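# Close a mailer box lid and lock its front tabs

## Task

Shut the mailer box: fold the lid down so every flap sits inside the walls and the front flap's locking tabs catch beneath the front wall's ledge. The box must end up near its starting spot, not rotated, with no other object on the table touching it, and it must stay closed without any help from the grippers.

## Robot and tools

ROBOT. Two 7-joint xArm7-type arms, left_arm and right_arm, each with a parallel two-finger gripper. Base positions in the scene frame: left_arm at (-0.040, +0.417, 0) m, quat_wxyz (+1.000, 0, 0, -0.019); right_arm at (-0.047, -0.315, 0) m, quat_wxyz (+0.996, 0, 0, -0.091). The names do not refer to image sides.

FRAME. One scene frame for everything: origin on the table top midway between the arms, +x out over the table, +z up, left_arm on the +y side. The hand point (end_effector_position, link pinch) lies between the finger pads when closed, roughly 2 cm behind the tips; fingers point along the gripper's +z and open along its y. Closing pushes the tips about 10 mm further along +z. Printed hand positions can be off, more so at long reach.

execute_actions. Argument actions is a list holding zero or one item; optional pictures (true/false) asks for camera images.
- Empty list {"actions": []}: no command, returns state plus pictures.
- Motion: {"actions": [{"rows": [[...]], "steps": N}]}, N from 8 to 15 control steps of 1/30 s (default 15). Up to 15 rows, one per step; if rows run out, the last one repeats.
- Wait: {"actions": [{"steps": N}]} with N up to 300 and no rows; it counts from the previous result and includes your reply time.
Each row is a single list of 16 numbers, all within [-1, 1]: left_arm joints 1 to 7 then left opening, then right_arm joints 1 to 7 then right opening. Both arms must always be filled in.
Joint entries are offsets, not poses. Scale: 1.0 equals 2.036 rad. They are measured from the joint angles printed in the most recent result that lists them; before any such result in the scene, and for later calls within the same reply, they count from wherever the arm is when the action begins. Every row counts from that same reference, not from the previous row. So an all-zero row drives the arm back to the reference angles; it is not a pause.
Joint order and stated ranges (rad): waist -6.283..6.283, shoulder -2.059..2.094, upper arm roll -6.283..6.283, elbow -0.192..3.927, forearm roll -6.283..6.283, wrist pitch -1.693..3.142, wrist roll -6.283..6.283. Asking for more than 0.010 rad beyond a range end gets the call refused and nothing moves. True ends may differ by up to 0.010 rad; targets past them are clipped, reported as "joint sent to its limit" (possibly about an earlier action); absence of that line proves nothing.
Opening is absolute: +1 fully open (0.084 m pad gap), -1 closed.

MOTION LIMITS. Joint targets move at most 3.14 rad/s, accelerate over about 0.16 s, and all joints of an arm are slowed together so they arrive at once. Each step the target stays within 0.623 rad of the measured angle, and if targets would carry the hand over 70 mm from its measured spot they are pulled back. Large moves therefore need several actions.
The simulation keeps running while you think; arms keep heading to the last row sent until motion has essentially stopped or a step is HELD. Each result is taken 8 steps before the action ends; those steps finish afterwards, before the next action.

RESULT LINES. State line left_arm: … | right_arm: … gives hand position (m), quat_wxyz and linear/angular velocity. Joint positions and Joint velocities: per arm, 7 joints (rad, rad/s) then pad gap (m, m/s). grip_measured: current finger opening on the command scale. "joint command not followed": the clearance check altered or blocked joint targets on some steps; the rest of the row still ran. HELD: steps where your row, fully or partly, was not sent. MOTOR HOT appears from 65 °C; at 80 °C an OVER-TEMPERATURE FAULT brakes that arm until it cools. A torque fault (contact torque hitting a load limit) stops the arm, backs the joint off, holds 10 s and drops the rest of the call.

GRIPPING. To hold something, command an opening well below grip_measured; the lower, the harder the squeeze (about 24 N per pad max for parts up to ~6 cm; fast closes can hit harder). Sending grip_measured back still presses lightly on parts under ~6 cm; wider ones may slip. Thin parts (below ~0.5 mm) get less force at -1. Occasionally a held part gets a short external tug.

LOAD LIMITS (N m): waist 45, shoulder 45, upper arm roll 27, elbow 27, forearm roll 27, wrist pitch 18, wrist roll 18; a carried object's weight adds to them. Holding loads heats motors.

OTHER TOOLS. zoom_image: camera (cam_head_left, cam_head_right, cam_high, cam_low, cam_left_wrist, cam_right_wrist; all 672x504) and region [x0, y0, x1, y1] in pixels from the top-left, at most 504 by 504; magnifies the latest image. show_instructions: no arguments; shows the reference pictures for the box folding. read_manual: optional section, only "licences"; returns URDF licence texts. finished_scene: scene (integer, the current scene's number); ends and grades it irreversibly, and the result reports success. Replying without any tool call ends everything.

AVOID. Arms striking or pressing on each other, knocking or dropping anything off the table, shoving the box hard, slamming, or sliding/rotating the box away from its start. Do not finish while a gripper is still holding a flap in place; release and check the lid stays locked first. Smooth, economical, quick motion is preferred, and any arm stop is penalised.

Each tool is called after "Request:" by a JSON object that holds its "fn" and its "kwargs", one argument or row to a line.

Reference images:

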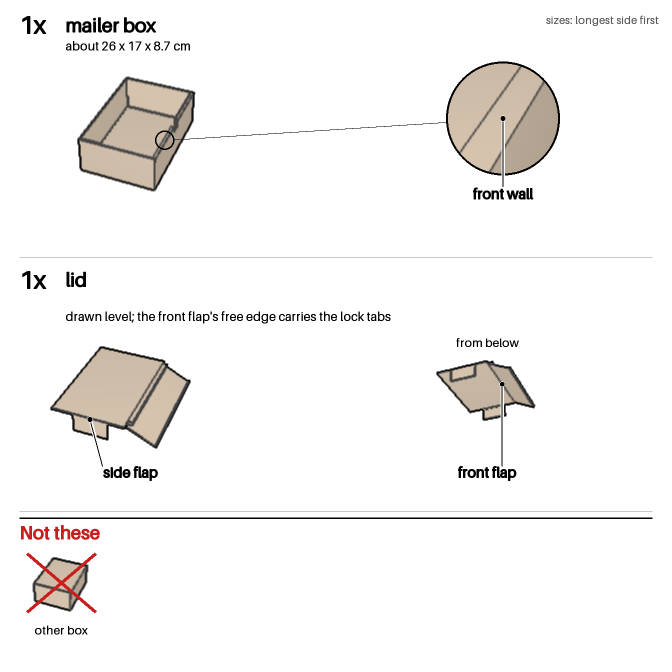

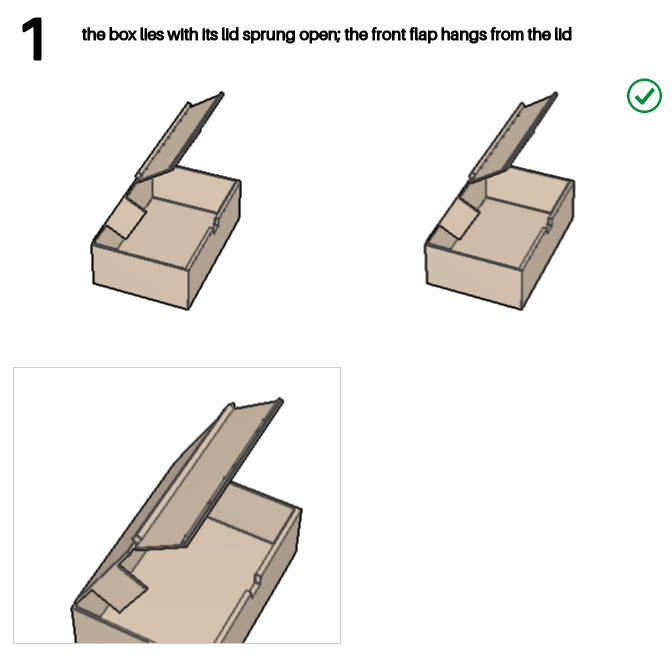

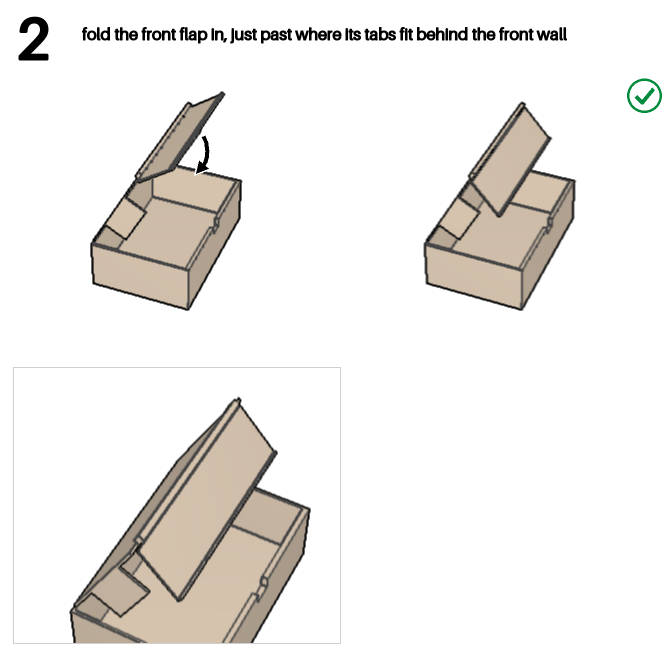

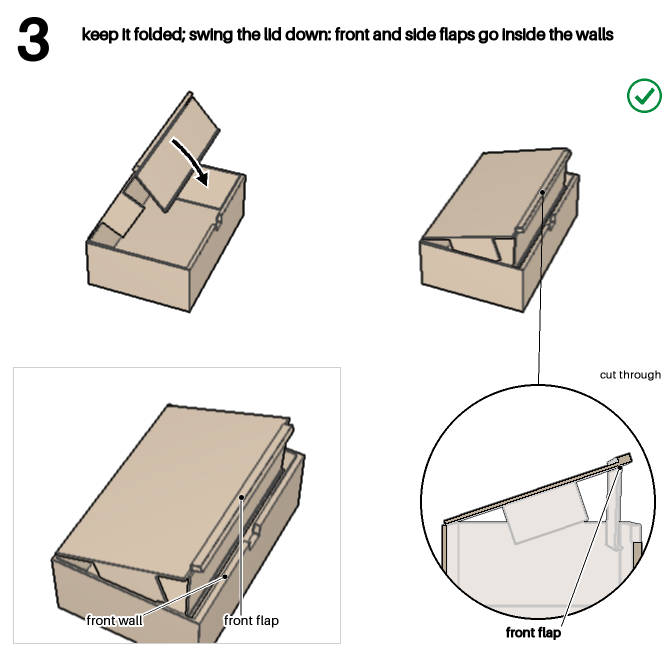

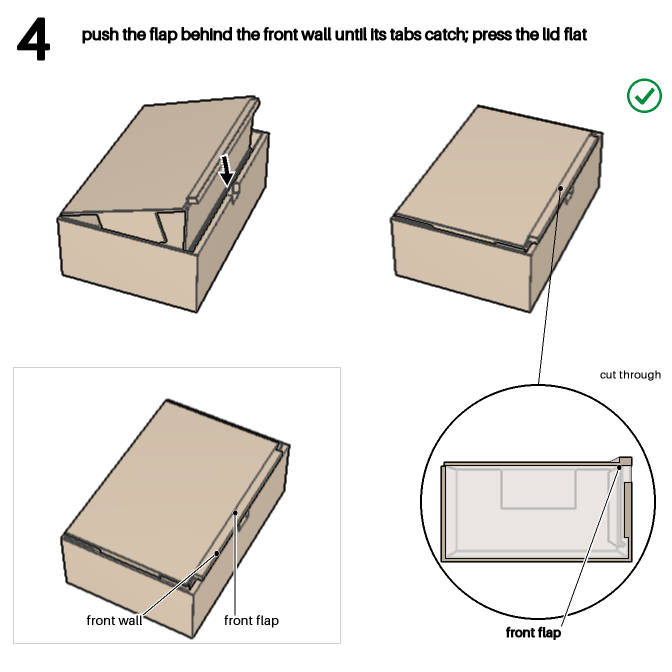

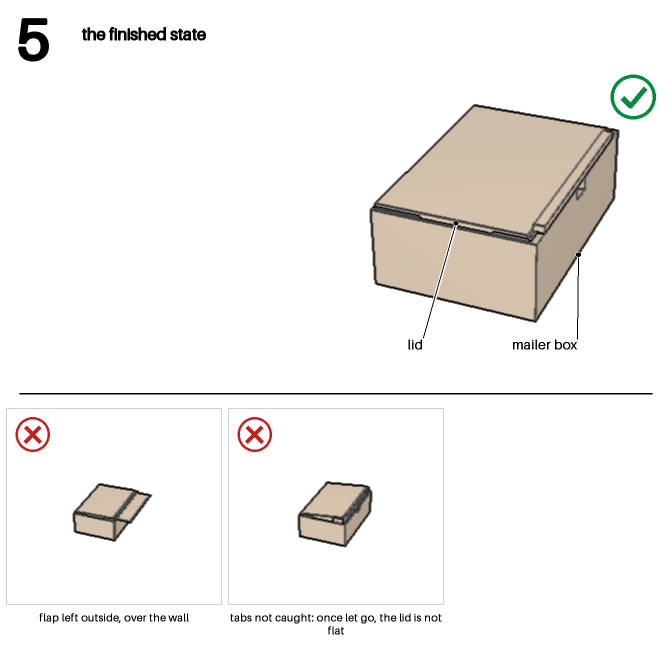

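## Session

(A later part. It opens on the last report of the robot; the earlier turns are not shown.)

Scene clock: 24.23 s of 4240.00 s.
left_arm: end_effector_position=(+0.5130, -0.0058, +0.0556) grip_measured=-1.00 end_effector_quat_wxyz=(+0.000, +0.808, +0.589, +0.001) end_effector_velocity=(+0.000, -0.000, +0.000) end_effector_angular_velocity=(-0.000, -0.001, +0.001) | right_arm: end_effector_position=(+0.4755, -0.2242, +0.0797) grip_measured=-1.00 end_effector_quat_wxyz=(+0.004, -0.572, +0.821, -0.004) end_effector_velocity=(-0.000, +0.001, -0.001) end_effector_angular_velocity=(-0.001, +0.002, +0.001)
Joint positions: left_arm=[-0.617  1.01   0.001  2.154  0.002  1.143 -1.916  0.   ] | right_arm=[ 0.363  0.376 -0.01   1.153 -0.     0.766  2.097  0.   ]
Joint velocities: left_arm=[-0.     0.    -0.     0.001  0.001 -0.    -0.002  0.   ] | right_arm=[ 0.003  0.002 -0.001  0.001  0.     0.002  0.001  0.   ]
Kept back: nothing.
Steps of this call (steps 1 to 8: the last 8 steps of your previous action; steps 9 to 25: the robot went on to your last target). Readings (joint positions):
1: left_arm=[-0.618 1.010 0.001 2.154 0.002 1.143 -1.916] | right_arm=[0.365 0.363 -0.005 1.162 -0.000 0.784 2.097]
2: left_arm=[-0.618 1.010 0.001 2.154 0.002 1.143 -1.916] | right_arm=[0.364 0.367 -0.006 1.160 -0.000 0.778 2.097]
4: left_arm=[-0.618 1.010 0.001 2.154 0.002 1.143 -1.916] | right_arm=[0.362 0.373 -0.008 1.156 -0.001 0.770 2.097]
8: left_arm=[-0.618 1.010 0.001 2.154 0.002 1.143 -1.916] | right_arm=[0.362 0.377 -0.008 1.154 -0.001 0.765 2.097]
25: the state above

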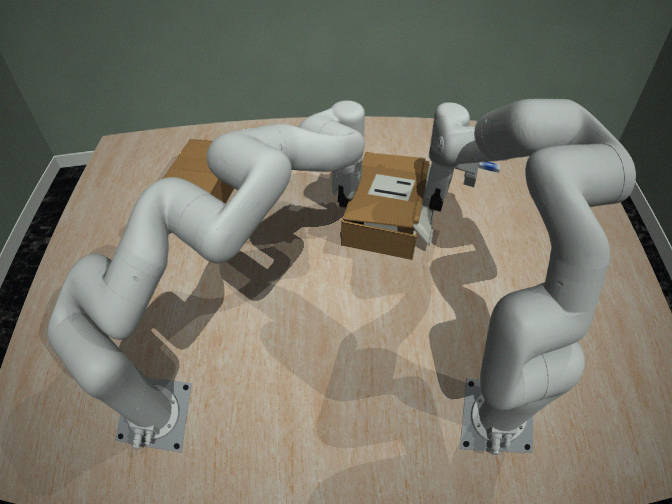

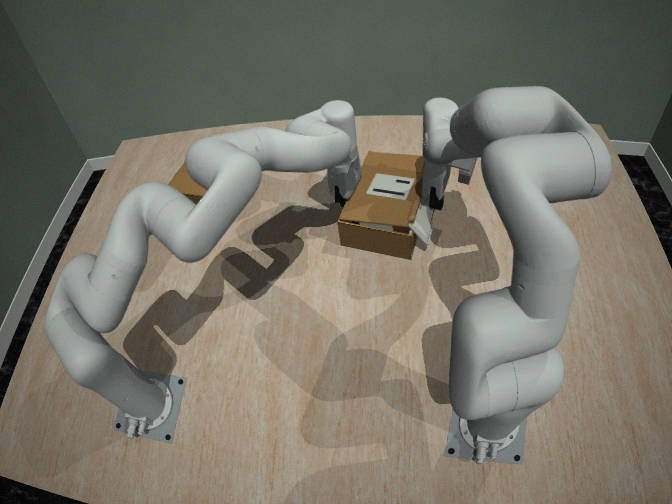

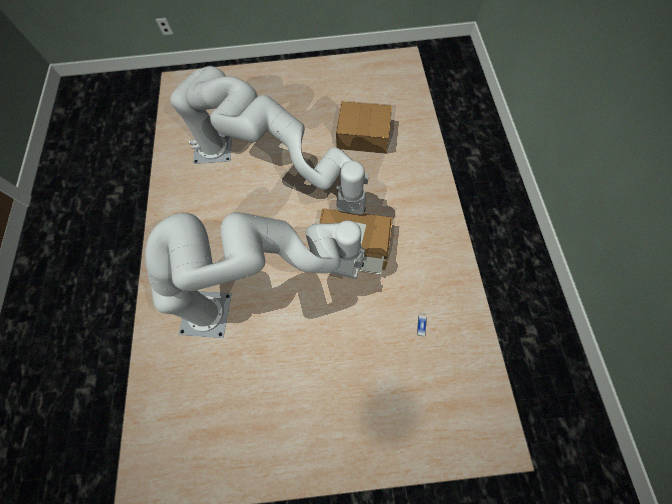

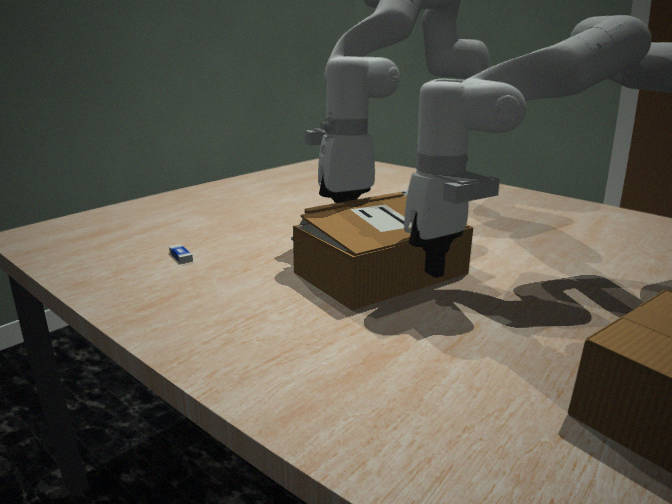

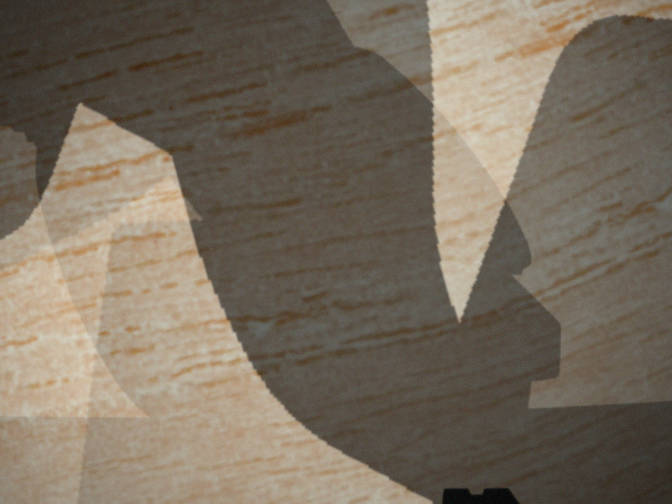

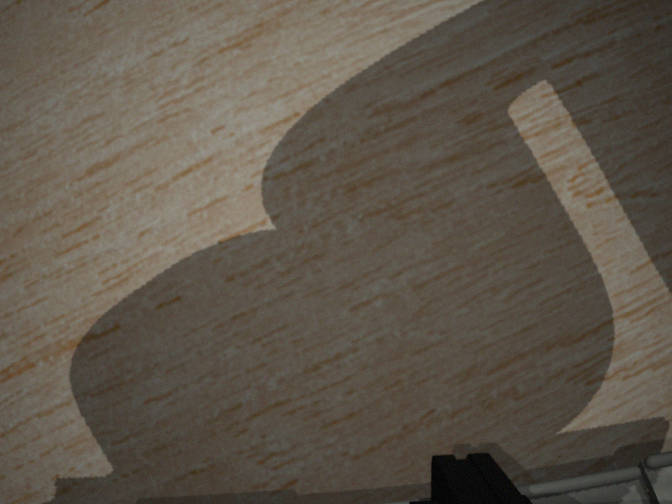

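Request:
{"fn": "execute_actions", "kwargs": {
  "actions": [
    {"rows":[[0,0,0,0,0,0,0,-1,-0.016,0,0,0,0,0,0,-1],[0,0,0,0,0,0,0,-1,-0.016,0,0,0,0,0,0,-1],[0,0,0,0,0,0,0,-1,-0.016,0,0,0,0,0,0,-1],[0,0,0,0,0,0,0,-1,-0.016,0.016,0,-0.01,0,-0.021,0,-1]]}
  ]
}}

Request:
{"fn": "execute_actions", "kwargs": {
  "actions": [
    {"steps":25}
  ],
  "pictures": true
}}

Request:
{"fn": "zoom_image", "kwargs": {
  "camera": "cam_head_right",
  "region": [300,120,500,280]
}}

Scene clock: 24.93 s of 4240.00 s.
left_arm: end_effector_position=(+0.5125, -0.0068, +0.0554) grip_measured=-1.00 end_effector_quat_wxyz=(+0.001, +0.808, +0.589, +0.001) end_effector_velocity=(-0.009, -0.021, +0.008) end_effector_angular_velocity=(+0.016, -0.038, -0.052) | right_arm: end_effector_position=(+0.4743, -0.2346, +0.0679) grip_measured=-1.00 end_effector_quat_wxyz=(+0.002, -0.563, +0.827, -0.001) end_effector_velocity=(+0.017, -0.034, -0.069) end_effector_angular_velocity=(+0.013, -0.051, -0.075)
Joint positions: left_arm=[-0.618  1.011 -0.     2.154  0.002  1.142 -1.916  0.   ] | right_arm=[ 0.338  0.394 -0.005  1.141  0.002  0.743  2.097  0.   ]
Joint velocities: left_arm=[-0.046 -0.003  0.006  0.014  0.034 -0.004 -0.006  0.   ] | right_arm=[-0.064  0.133 -0.006 -0.044  0.011 -0.23  -0.003  0.   ]
Steps of this call (steps 1 to 14: the robot went on to your last target; steps 15 to 21: the first 7 steps of this action). Readings (joint positions):
15: left_arm=[-0.617 1.010 0.001 2.154 0.002 1.143 -1.916] | right_arm=[0.363 0.376 -0.010 1.153 -0.000 0.766 2.097]
16: left_arm=[-0.617 1.010 0.001 2.154 0.002 1.143 -1.916] | right_arm=[0.360 0.376 -0.009 1.153 -0.000 0.766 2.097]
18: left_arm=[-0.617 1.010 0.001 2.154 0.002 1.143 -1.916] | right_arm=[0.348 0.376 -0.005 1.151 0.001 0.767 2.097]
21: the state above

Scene clock: 25.77 s of 4240.00 s.
left_arm: end_effector_position=(+0.5130, -0.0067, +0.0564) grip_measured=-1.00 end_effector_quat_wxyz=(+0.001, +0.808, +0.589, +0.001) end_effector_velocity=(+0.000, +0.001, -0.001) end_effector_angular_velocity=(+0.003, +0.001, +0.001) | right_arm: end_effector_position=(+0.4781, -0.2395, +0.0672) grip_measured=-1.00 end_effector_quat_wxyz=(+0.008, -0.559, +0.829, -0.006) end_effector_velocity=(+0.001, -0.000, +0.001) end_effector_angular_velocity=(-0.001, -0.002, +0.000)
Joint positions: left_arm=[-0.618  1.01   0.     2.155  0.002  1.142 -1.916  0.   ] | right_arm=[ 0.332  0.396 -0.008  1.138  0.     0.723  2.097  0.   ]
Joint velocities: left_arm=[ 0.001  0.     0.001 -0.001  0.001  0.    -0.     0.   ] | right_arm=[ 0.001 -0.002 -0.002  0.    -0.001  0.    -0.     0.   ]
Kept back: nothing.
Steps of this call (steps 1 to 8: the last 8 steps of your previous action; steps 9 to 25: the robot went on to your last target). Readings (joint positions):
1: left_arm=[-0.618 1.010 0.000 2.155 0.002 1.143 -1.916] | right_arm=[0.337 0.396 -0.004 1.141 0.002 0.737 2.097]
2: left_arm=[-0.618 1.009 -0.000 2.155 0.002 1.143 -1.916] | right_arm=[0.336 0.397 -0.003 1.139 0.002 0.734 2.097]
4: left_arm=[-0.618 1.009 0.000 2.155 0.002 1.143 -1.916] | right_arm=[0.335 0.396 -0.003 1.137 0.001 0.730 2.097]
8: left_arm=[-0.618 1.009 0.000 2.155 0.002 1.142 -1.916] | right_arm=[0.334 0.395 -0.005 1.137 0.001 0.724 2.097]
25: the state above

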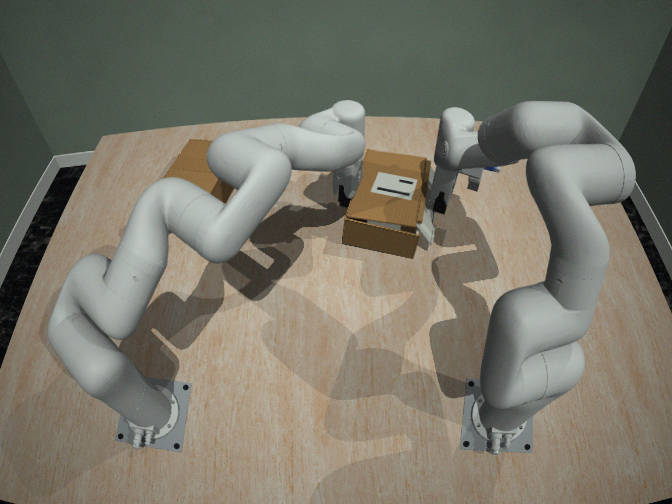

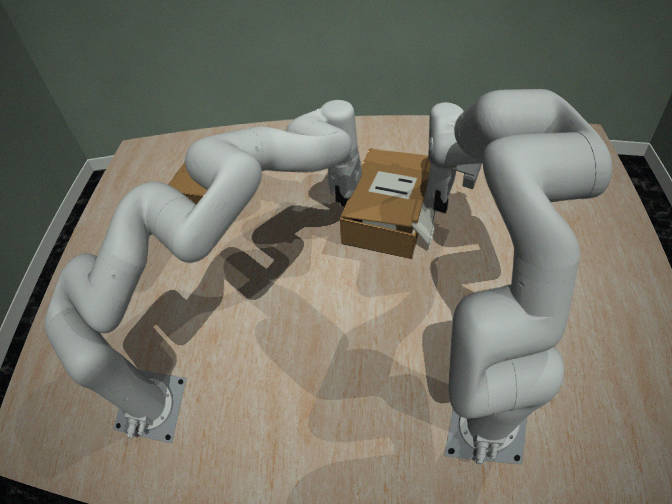

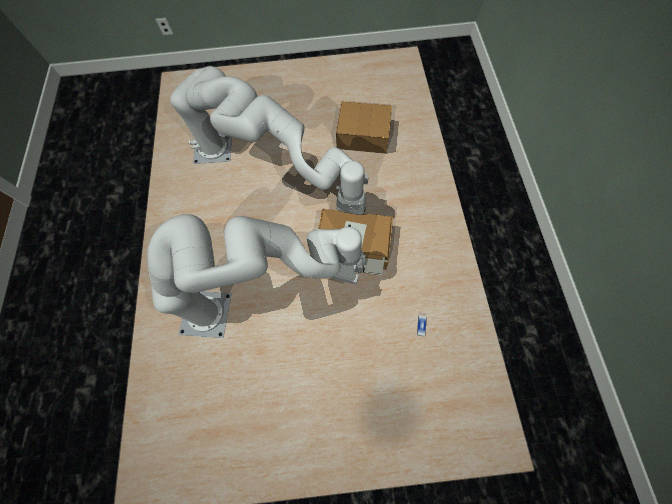

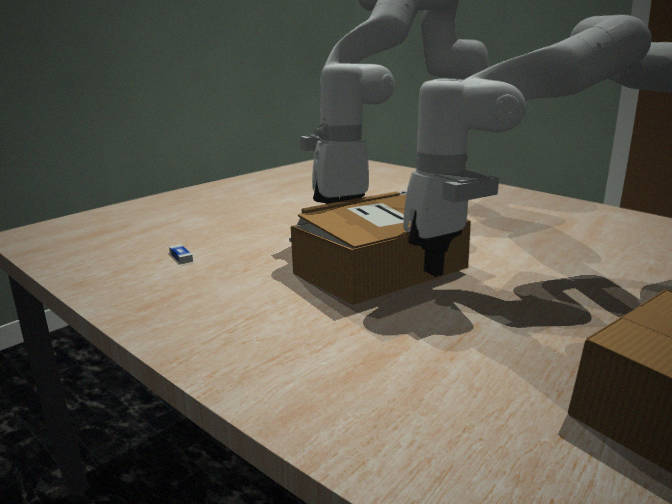

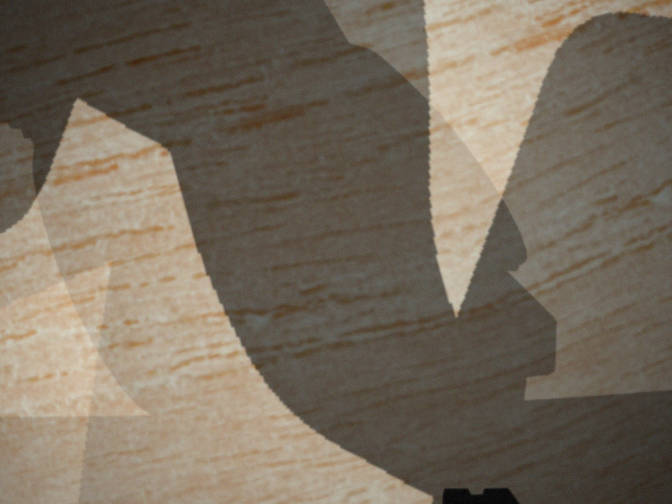

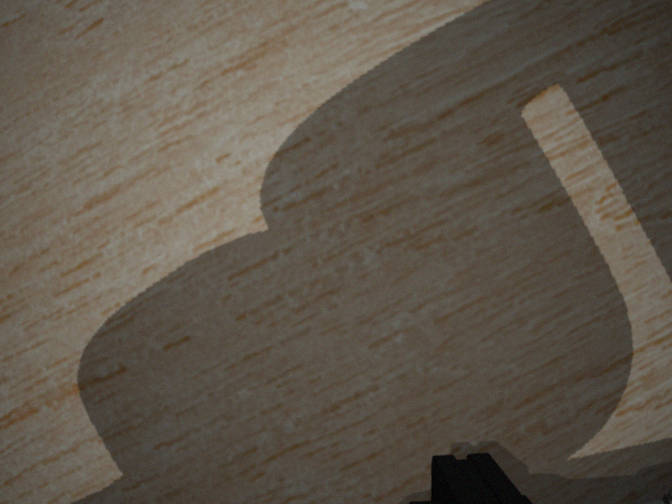

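Region (300, 120, 500, 280) of cam_head_right's 672x504 image, scaled by 2.520, with more detail than that image has; it fills the top 403 rows of this view, and the rest is white.

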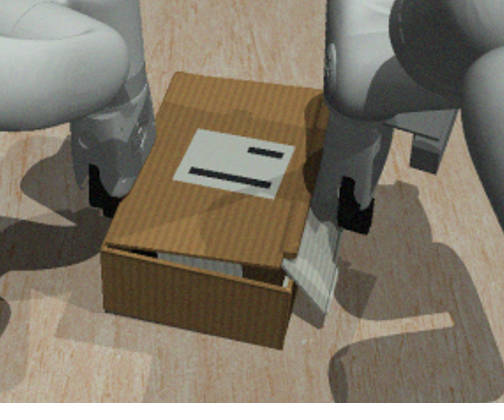

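Request:
{"fn": "execute_actions", "kwargs": {
  "actions": [
    {"rows":[[0,0,0,0,0,0,0,-1,0,-0.009,0,0.006,0,0.022,0,-1],[0,0,0,0,0,0,0,-1,0,-0.009,0,0.006,0,0.022,0,-1],[0,0,0,0,0,0,0,-1,0,-0.009,0,0.006,0,0.022,0,-1],[0,0,0,0,0,0,0,-1,0,-0.009,0,0.006,0,0.022,0,-1],[0,0,0,0,0,0,0,-1,0.004,-0.018,0,0.012,0,0.039,0,-1],[0,0,0,0,0,0,0,-1,0.004,-0.018,0,0.012,0,0.039,0,-1],[0,0,0,0,0,0,0,-1,0.004,-0.018,0,0.012,0,0.039,0,-1],[0,0,0,0,0,0,0,-1,0.004,-0.018,0,0.012,0,0.039,0,-1],[0,0,0,0,0,0,0,-1,0.008,-0.028,0,0.018,0,0.055,0,-1],[0,0,0,0,0,0,0,-1,0.008,-0.028,0,0.018,0,0.055,0,-1],[0,0,0,0,0,0,0,-1,0.008,-0.028,0,0.018,0,0.055,0,-1],[0,0,0,0,0,0,0,-1,0.008,-0.028,0,0.018,0,0.055,0,-1],[0,0,0,0,0,0,0,-1,0.012,-0.037,0,0.024,0,0.07,0,-1]]}
  ]
}}

Request:
{"fn": "execute_actions", "kwargs": {
  "actions": [
    {"steps":30}
  ],
  "pictures": true
}}

Request:
{"fn": "zoom_image", "kwargs": {
  "camera": "cam_head_right",
  "region": [300,120,500,280]
}}

Scene clock: 26.80 s of 4240.00 s.
left_arm: end_effector_position=(+0.5105, -0.0054, +0.0514) grip_measured=-1.00 end_effector_quat_wxyz=(-0.004, +0.808, +0.589, -0.000) end_effector_velocity=(-0.021, -0.004, -0.026) end_effector_angular_velocity=(+0.024, +0.050, -0.018) | right_arm: end_effector_position=(+0.4733, -0.2434, +0.0761) grip_measured=-1.00 end_effector_quat_wxyz=(-0.004, -0.557, +0.830, -0.001) end_effector_velocity=(-0.051, +0.005, +0.046) end_effector_angular_velocity=(-0.035, +0.185, +0.030)
Joint positions: left_arm=[-0.618  1.014 -0.     2.15   0.002  1.144 -1.916  0.   ] | right_arm=[ 0.332  0.378 -0.014  1.147 -0.001  0.775  2.098  0.   ]
Joint velocities: left_arm=[-0.012  0.024 -0.013 -0.022 -0.001  0.008 -0.     0.   ] | right_arm=[ 0.043 -0.118 -0.018  0.024 -0.006  0.33  -0.001  0.   ]
Steps of this call (steps 1 to 15: the robot went on to your last target; steps 16 to 24: nothing new was sent; steps 25 to 31: the first 7 steps of this action). Readings (joint positions):
25: left_arm=[-0.618 1.010 0.001 2.154 0.002 1.143 -1.916] | right_arm=[0.331 0.396 -0.010 1.141 -0.000 0.724 2.097]
26: left_arm=[-0.618 1.010 0.001 2.154 0.002 1.143 -1.916] | right_arm=[0.331 0.394 -0.010 1.142 -0.000 0.729 2.097]
28: left_arm=[-0.617 1.011 0.001 2.153 0.002 1.143 -1.916] | right_arm=[0.330 0.387 -0.012 1.145 -0.001 0.746 2.097]
31: the state above

Scene clock: 27.80 s of 4240.00 s.
left_arm: end_effector_position=(+0.5130, -0.0067, +0.0563) grip_measured=-1.00 end_effector_quat_wxyz=(+0.001, +0.808, +0.589, +0.001) end_effector_velocity=(-0.000, -0.000, -0.000) end_effector_angular_velocity=(-0.001, +0.000, +0.001) | right_arm: end_effector_position=(+0.4748, -0.2269, +0.1144) grip_measured=-1.00 end_effector_quat_wxyz=(-0.000, -0.569, +0.822, -0.001) end_effector_velocity=(-0.000, +0.000, -0.000) end_effector_angular_velocity=(-0.001, +0.002, +0.001)
Joint positions: left_arm=[-0.618  1.01   0.     2.155  0.002  1.142 -1.916  0.   ] | right_arm=[ 0.356  0.32  -0.008  1.187  0.     0.866  2.097  0.   ]
Joint velocities: left_arm=[-0.    -0.     0.    -0.001 -0.001 -0.001 -0.     0.   ] | right_arm=[ 0.     0.001  0.    -0.    -0.     0.001 -0.     0.   ]
Kept back: nothing.
Steps of this call (steps 1 to 8: the last 8 steps of your previous action; steps 9 to 30: the robot went on to your last target). Readings (joint positions):
1: left_arm=[-0.619 1.014 -0.000 2.150 0.002 1.144 -1.916] | right_arm=[0.334 0.374 -0.014 1.148 -0.001 0.785 2.097]
2: left_arm=[-0.619 1.015 -0.000 2.150 0.002 1.144 -1.916] | right_arm=[0.335 0.371 -0.013 1.150 -0.001 0.792 2.097]
4: left_arm=[-0.618 1.013 -0.000 2.152 0.002 1.144 -1.916] | right_arm=[0.340 0.361 -0.012 1.155 -0.001 0.812 2.097]
8: left_arm=[-0.618 1.010 0.000 2.154 0.002 1.143 -1.916] | right_arm=[0.349 0.338 -0.009 1.174 -0.000 0.843 2.097]
30: the state above
All arms were judged still, so your last target was given up. Only a new action makes them travel on or press farther. Fingers that are still opening or closing keep moving.

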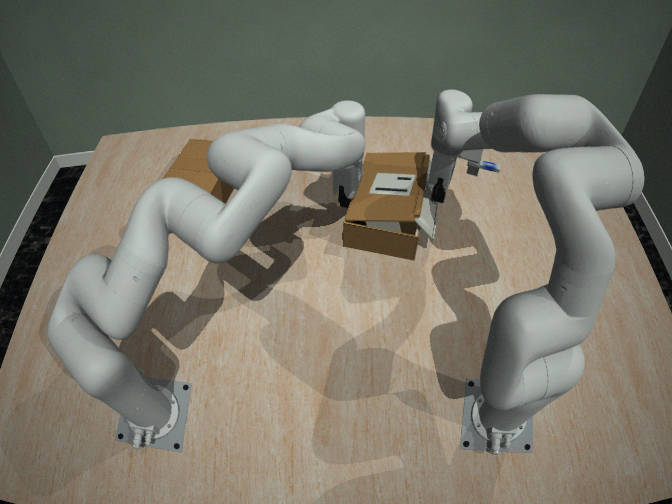

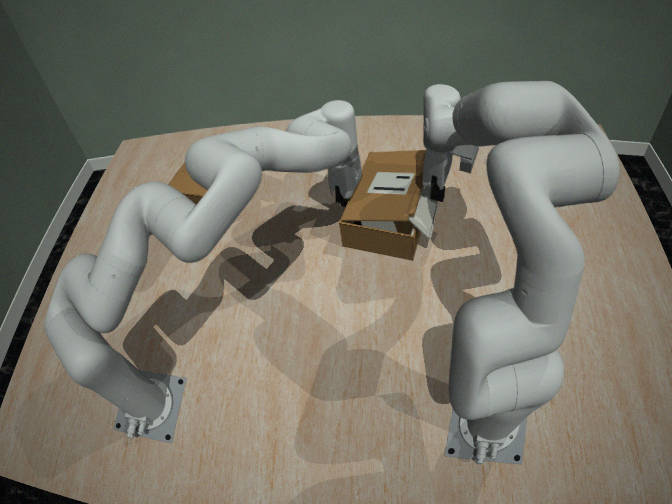

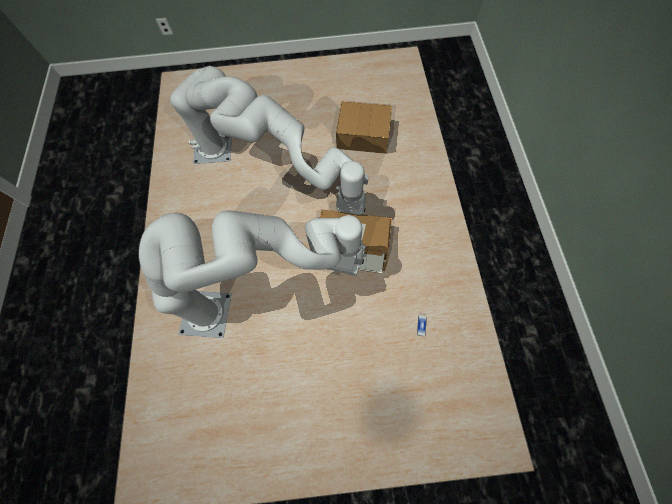

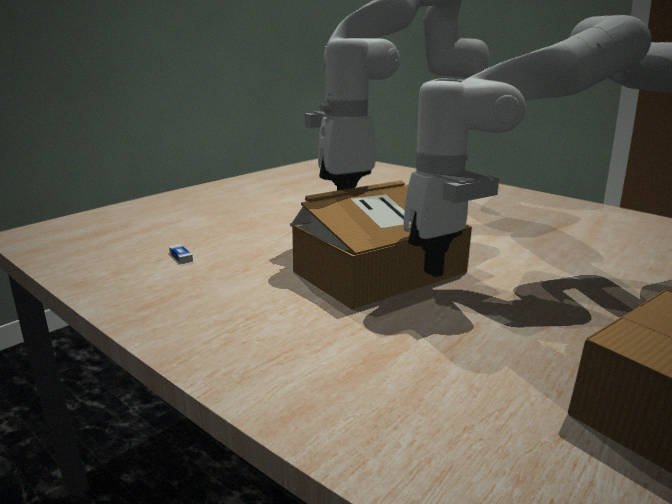

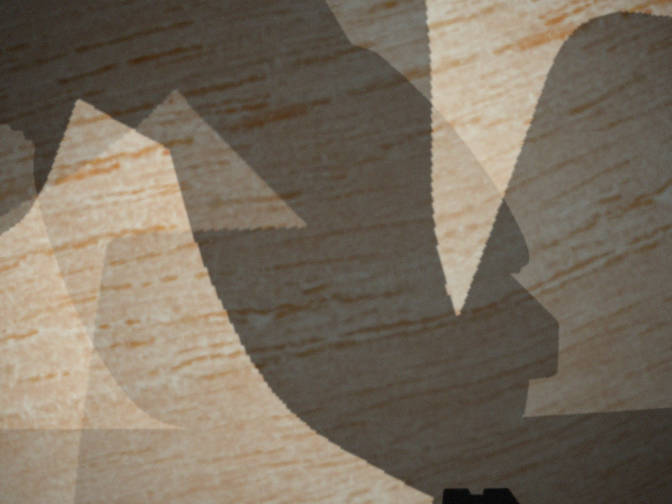

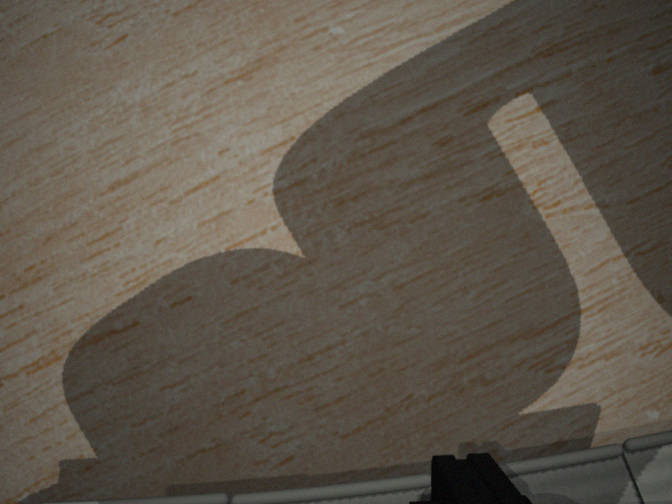

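Region (300, 120, 500, 280) of cam_head_right's 672x504 image, scaled by 2.520, with more detail than that image has; it fills the top 403 rows of this view, and the rest is white.

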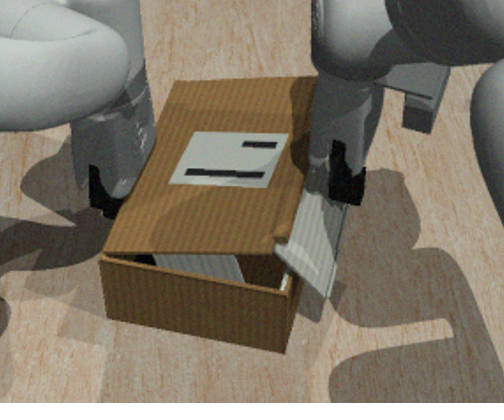

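Progress. Continue up .02 and in .02, aligning yaw.

Request:
{"fn": "execute_actions", "kwargs": {
  "actions": [
    {"rows":[[0,0,0,0,0,0,0,-1,0.003,-0.005,0,0.003,0,0.008,0,-1],[0,0,0,0,0,0,0,-1,0.003,-0.005,0,0.003,0,0.008,0,-1],[0,0,0,0,0,0,0,-1,0.003,-0.005,0,0.003,0,0.008,0,-1],[0,0,0,0,0,0,0,-1,0.003,-0.005,0,0.003,0,0.008,0,-1],[0,0,0,0,0,0,0,-1,0.008,-0.01,0,0.007,0,0.017,-0.01,-1],[0,0,0,0,0,0,0,-1,0.008,-0.01,0,0.007,0,0.017,-0.01,-1],[0,0,0,0,0,0,0,-1,0.008,-0.01,0,0.007,0,0.017,-0.01,-1],[0,0,0,0,0,0,0,-1,0.008,-0.01,0,0.007,0,0.017,-0.01,-1],[0,0,0,0,0,0,0,-1,0.013,-0.014,0,0.01,0,0.024,-0.02,-1],[0,0,0,0,0,0,0,-1,0.013,-0.014,0,0.01,0,0.024,-0.02,-1],[0,0,0,0,0,0,0,-1,0.013,-0.014,0,0.01,0,0.024,-0.02,-1],[0,0,0,0,0,0,0,-1,0.013,-0.014,0,0.01,0,0.024,-0.02,-1],[0,0,0,0,0,0,0,-1,0.019,-0.014,0,0.01,0,0.024,-0.03,-1]]}
  ]
}}

Request:
{"fn": "execute_actions", "kwargs": {
  "actions": [
    {"steps":30}
  ],
  "pictures": true
}}

Request:
{"fn": "zoom_image", "kwargs": {
  "camera": "cam_head_right",
  "region": [300,120,500,280]
}}

Scene clock: 28.70 s of 4240.00 s.
left_arm: end_effector_position=(+0.5130, -0.0067, +0.0563) grip_measured=-1.00 end_effector_quat_wxyz=(+0.001, +0.808, +0.589, +0.001) end_effector_velocity=(+0.001, +0.001, -0.000) end_effector_angular_velocity=(+0.001, -0.000, +0.001) | right_arm: end_effector_position=(+0.4740, -0.2223, +0.1229) grip_measured=-1.00 end_effector_quat_wxyz=(-0.000, -0.576, +0.817, -0.001) end_effector_velocity=(-0.004, +0.042, +0.059) end_effector_angular_velocity=(+0.003, -0.011, +0.200)
Joint positions: left_arm=[-0.618  1.01   0.     2.155  0.002  1.142 -1.916  0.   ] | right_arm=[ 0.366  0.307 -0.008  1.195  0.     0.887  2.089  0.   ]
Joint velocities: left_arm=[ 0.001  0.     0.001  0.     0.     0.    -0.     0.   ] | right_arm=[ 0.076 -0.085  0.002  0.062 -0.     0.136 -0.122  0.   ]
Steps of this call (steps 1 to 20: nothing new was sent; steps 21 to 27: the first 7 steps of this action). Readings (joint positions):
21: left_arm=[-0.618 1.010 0.000 2.155 0.002 1.142 -1.916] | right_arm=[0.357 0.320 -0.008 1.187 0.000 0.866 2.097]
22: left_arm=[-0.618 1.010 0.000 2.155 0.002 1.142 -1.916] | right_arm=[0.357 0.319 -0.008 1.187 0.000 0.869 2.097]
24: left_arm=[-0.618 1.010 0.000 2.155 0.002 1.142 -1.916] | right_arm=[0.360 0.315 -0.008 1.190 0.000 0.875 2.097]
27: the state above

Scene clock: 29.70 s of 4240.00 s.
left_arm: end_effector_position=(+0.5131, -0.0066, +0.0563) grip_measured=-1.00 end_effector_quat_wxyz=(+0.001, +0.808, +0.589, +0.001) end_effector_velocity=(-0.000, -0.000, -0.000) end_effector_angular_velocity=(-0.000, +0.001, +0.000) | right_arm: end_effector_position=(+0.4711, -0.2066, +0.1338) grip_measured=-1.00 end_effector_quat_wxyz=(+0.000, +0.610, -0.793, +0.001) end_effector_velocity=(-0.000, +0.000, +0.000) end_effector_angular_velocity=(-0.000, -0.000, +0.000)
Joint positions: left_arm=[-0.618  1.01   0.     2.155  0.002  1.142 -1.916  0.   ] | right_arm=[ 0.395  0.292 -0.008  1.207  0.     0.914  2.036  0.   ]
Joint velocities: left_arm=[-0.    -0.    -0.    -0.    -0.     0.001 -0.001  0.   ] | right_arm=[ 0.001 -0.001 -0.     0.    -0.     0.001  0.001  0.   ]
Kept back: nothing.
Steps of this call (steps 1 to 8: the last 8 steps of your previous action; steps 9 to 30: the robot went on to your last target). Readings (joint positions):
1: left_arm=[-0.618 1.010 0.000 2.155 0.002 1.142 -1.916] | right_arm=[0.368 0.305 -0.008 1.197 0.000 0.891 2.085]
2: left_arm=[-0.618 1.010 0.000 2.155 0.002 1.142 -1.916] | right_arm=[0.370 0.303 -0.008 1.199 0.000 0.894 2.082]
4: left_arm=[-0.618 1.010 0.000 2.155 0.002 1.142 -1.916] | right_arm=[0.375 0.298 -0.008 1.202 0.000 0.903 2.071]
8: left_arm=[-0.618 1.010 0.000 2.155 0.002 1.142 -1.916] | right_arm=[0.386 0.293 -0.009 1.207 0.000 0.912 2.051]
30: the state above
All arms were judged still, so your last target was given up. Only a new action makes them travel on or press farther. Fingers that are still opening or closing keep moving.

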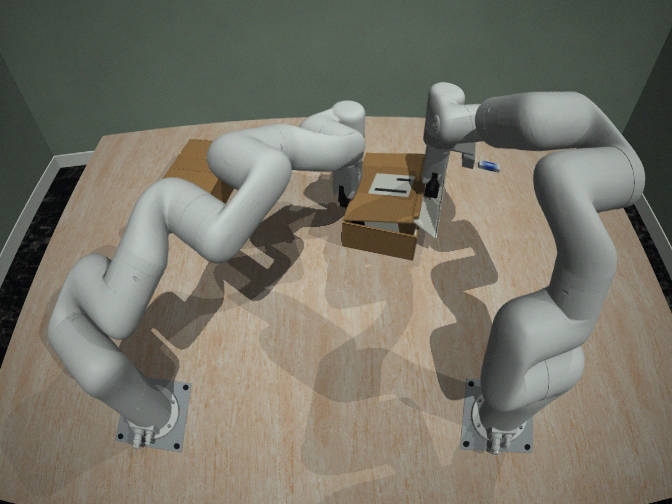

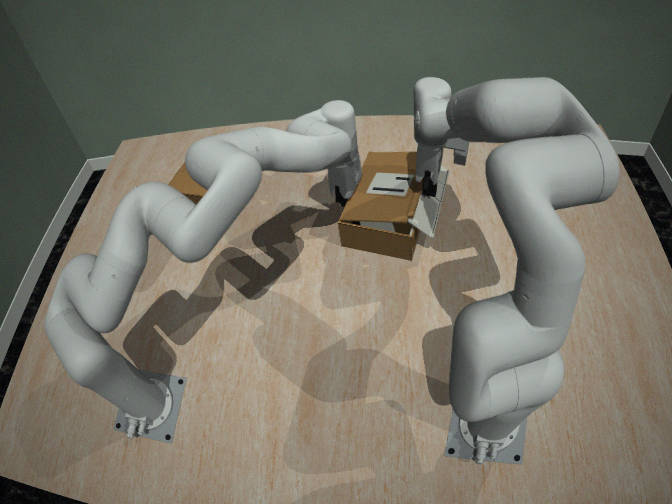

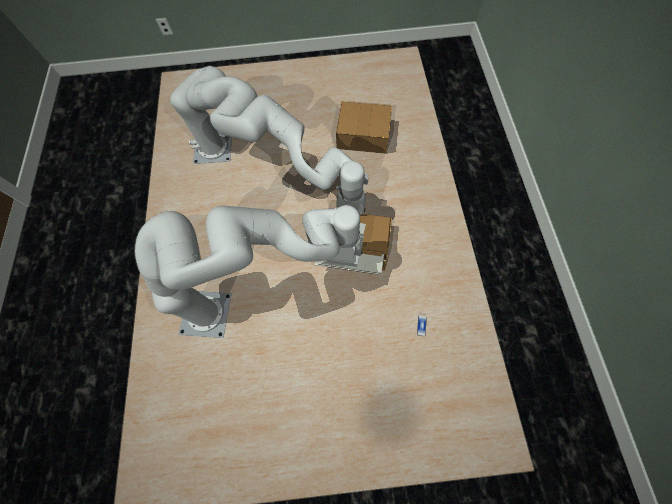

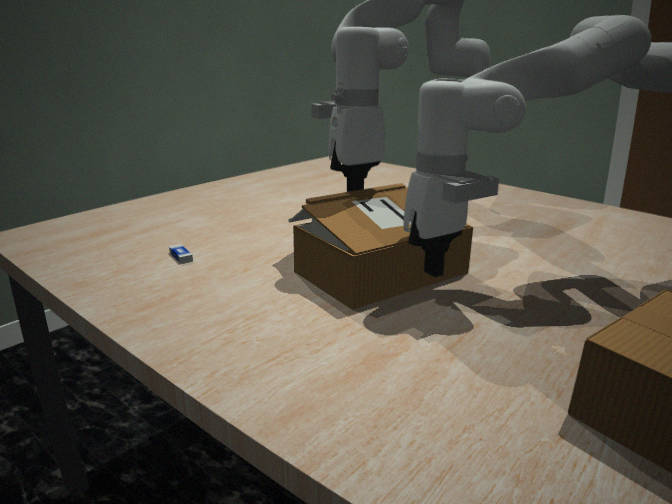

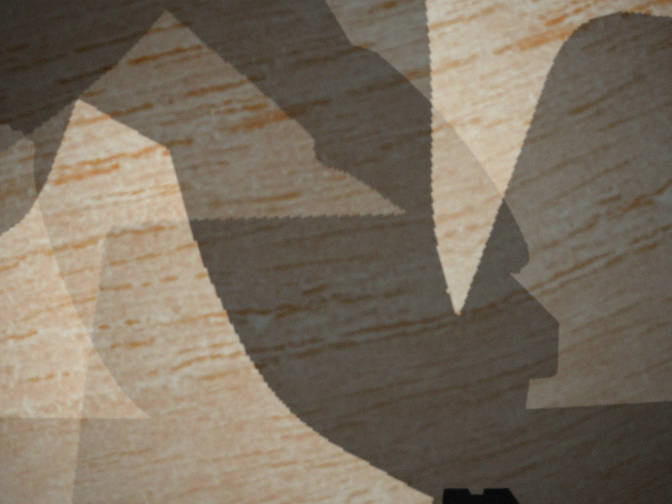

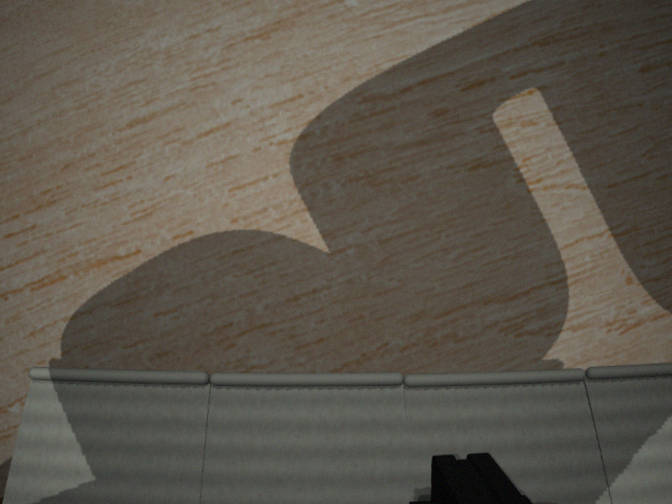

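Region (300, 120, 500, 280) of cam_head_right's 672x504 image, scaled by 2.520, with more detail than that image has; it fills the top 403 rows of this view, and the rest is white.

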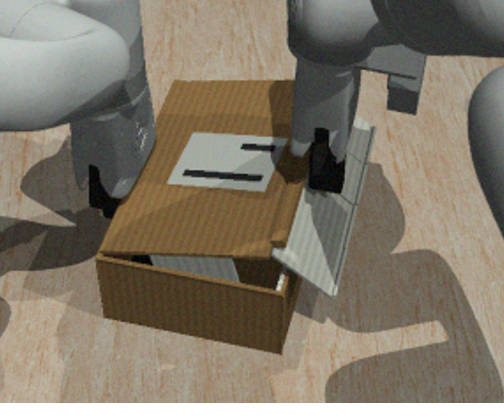

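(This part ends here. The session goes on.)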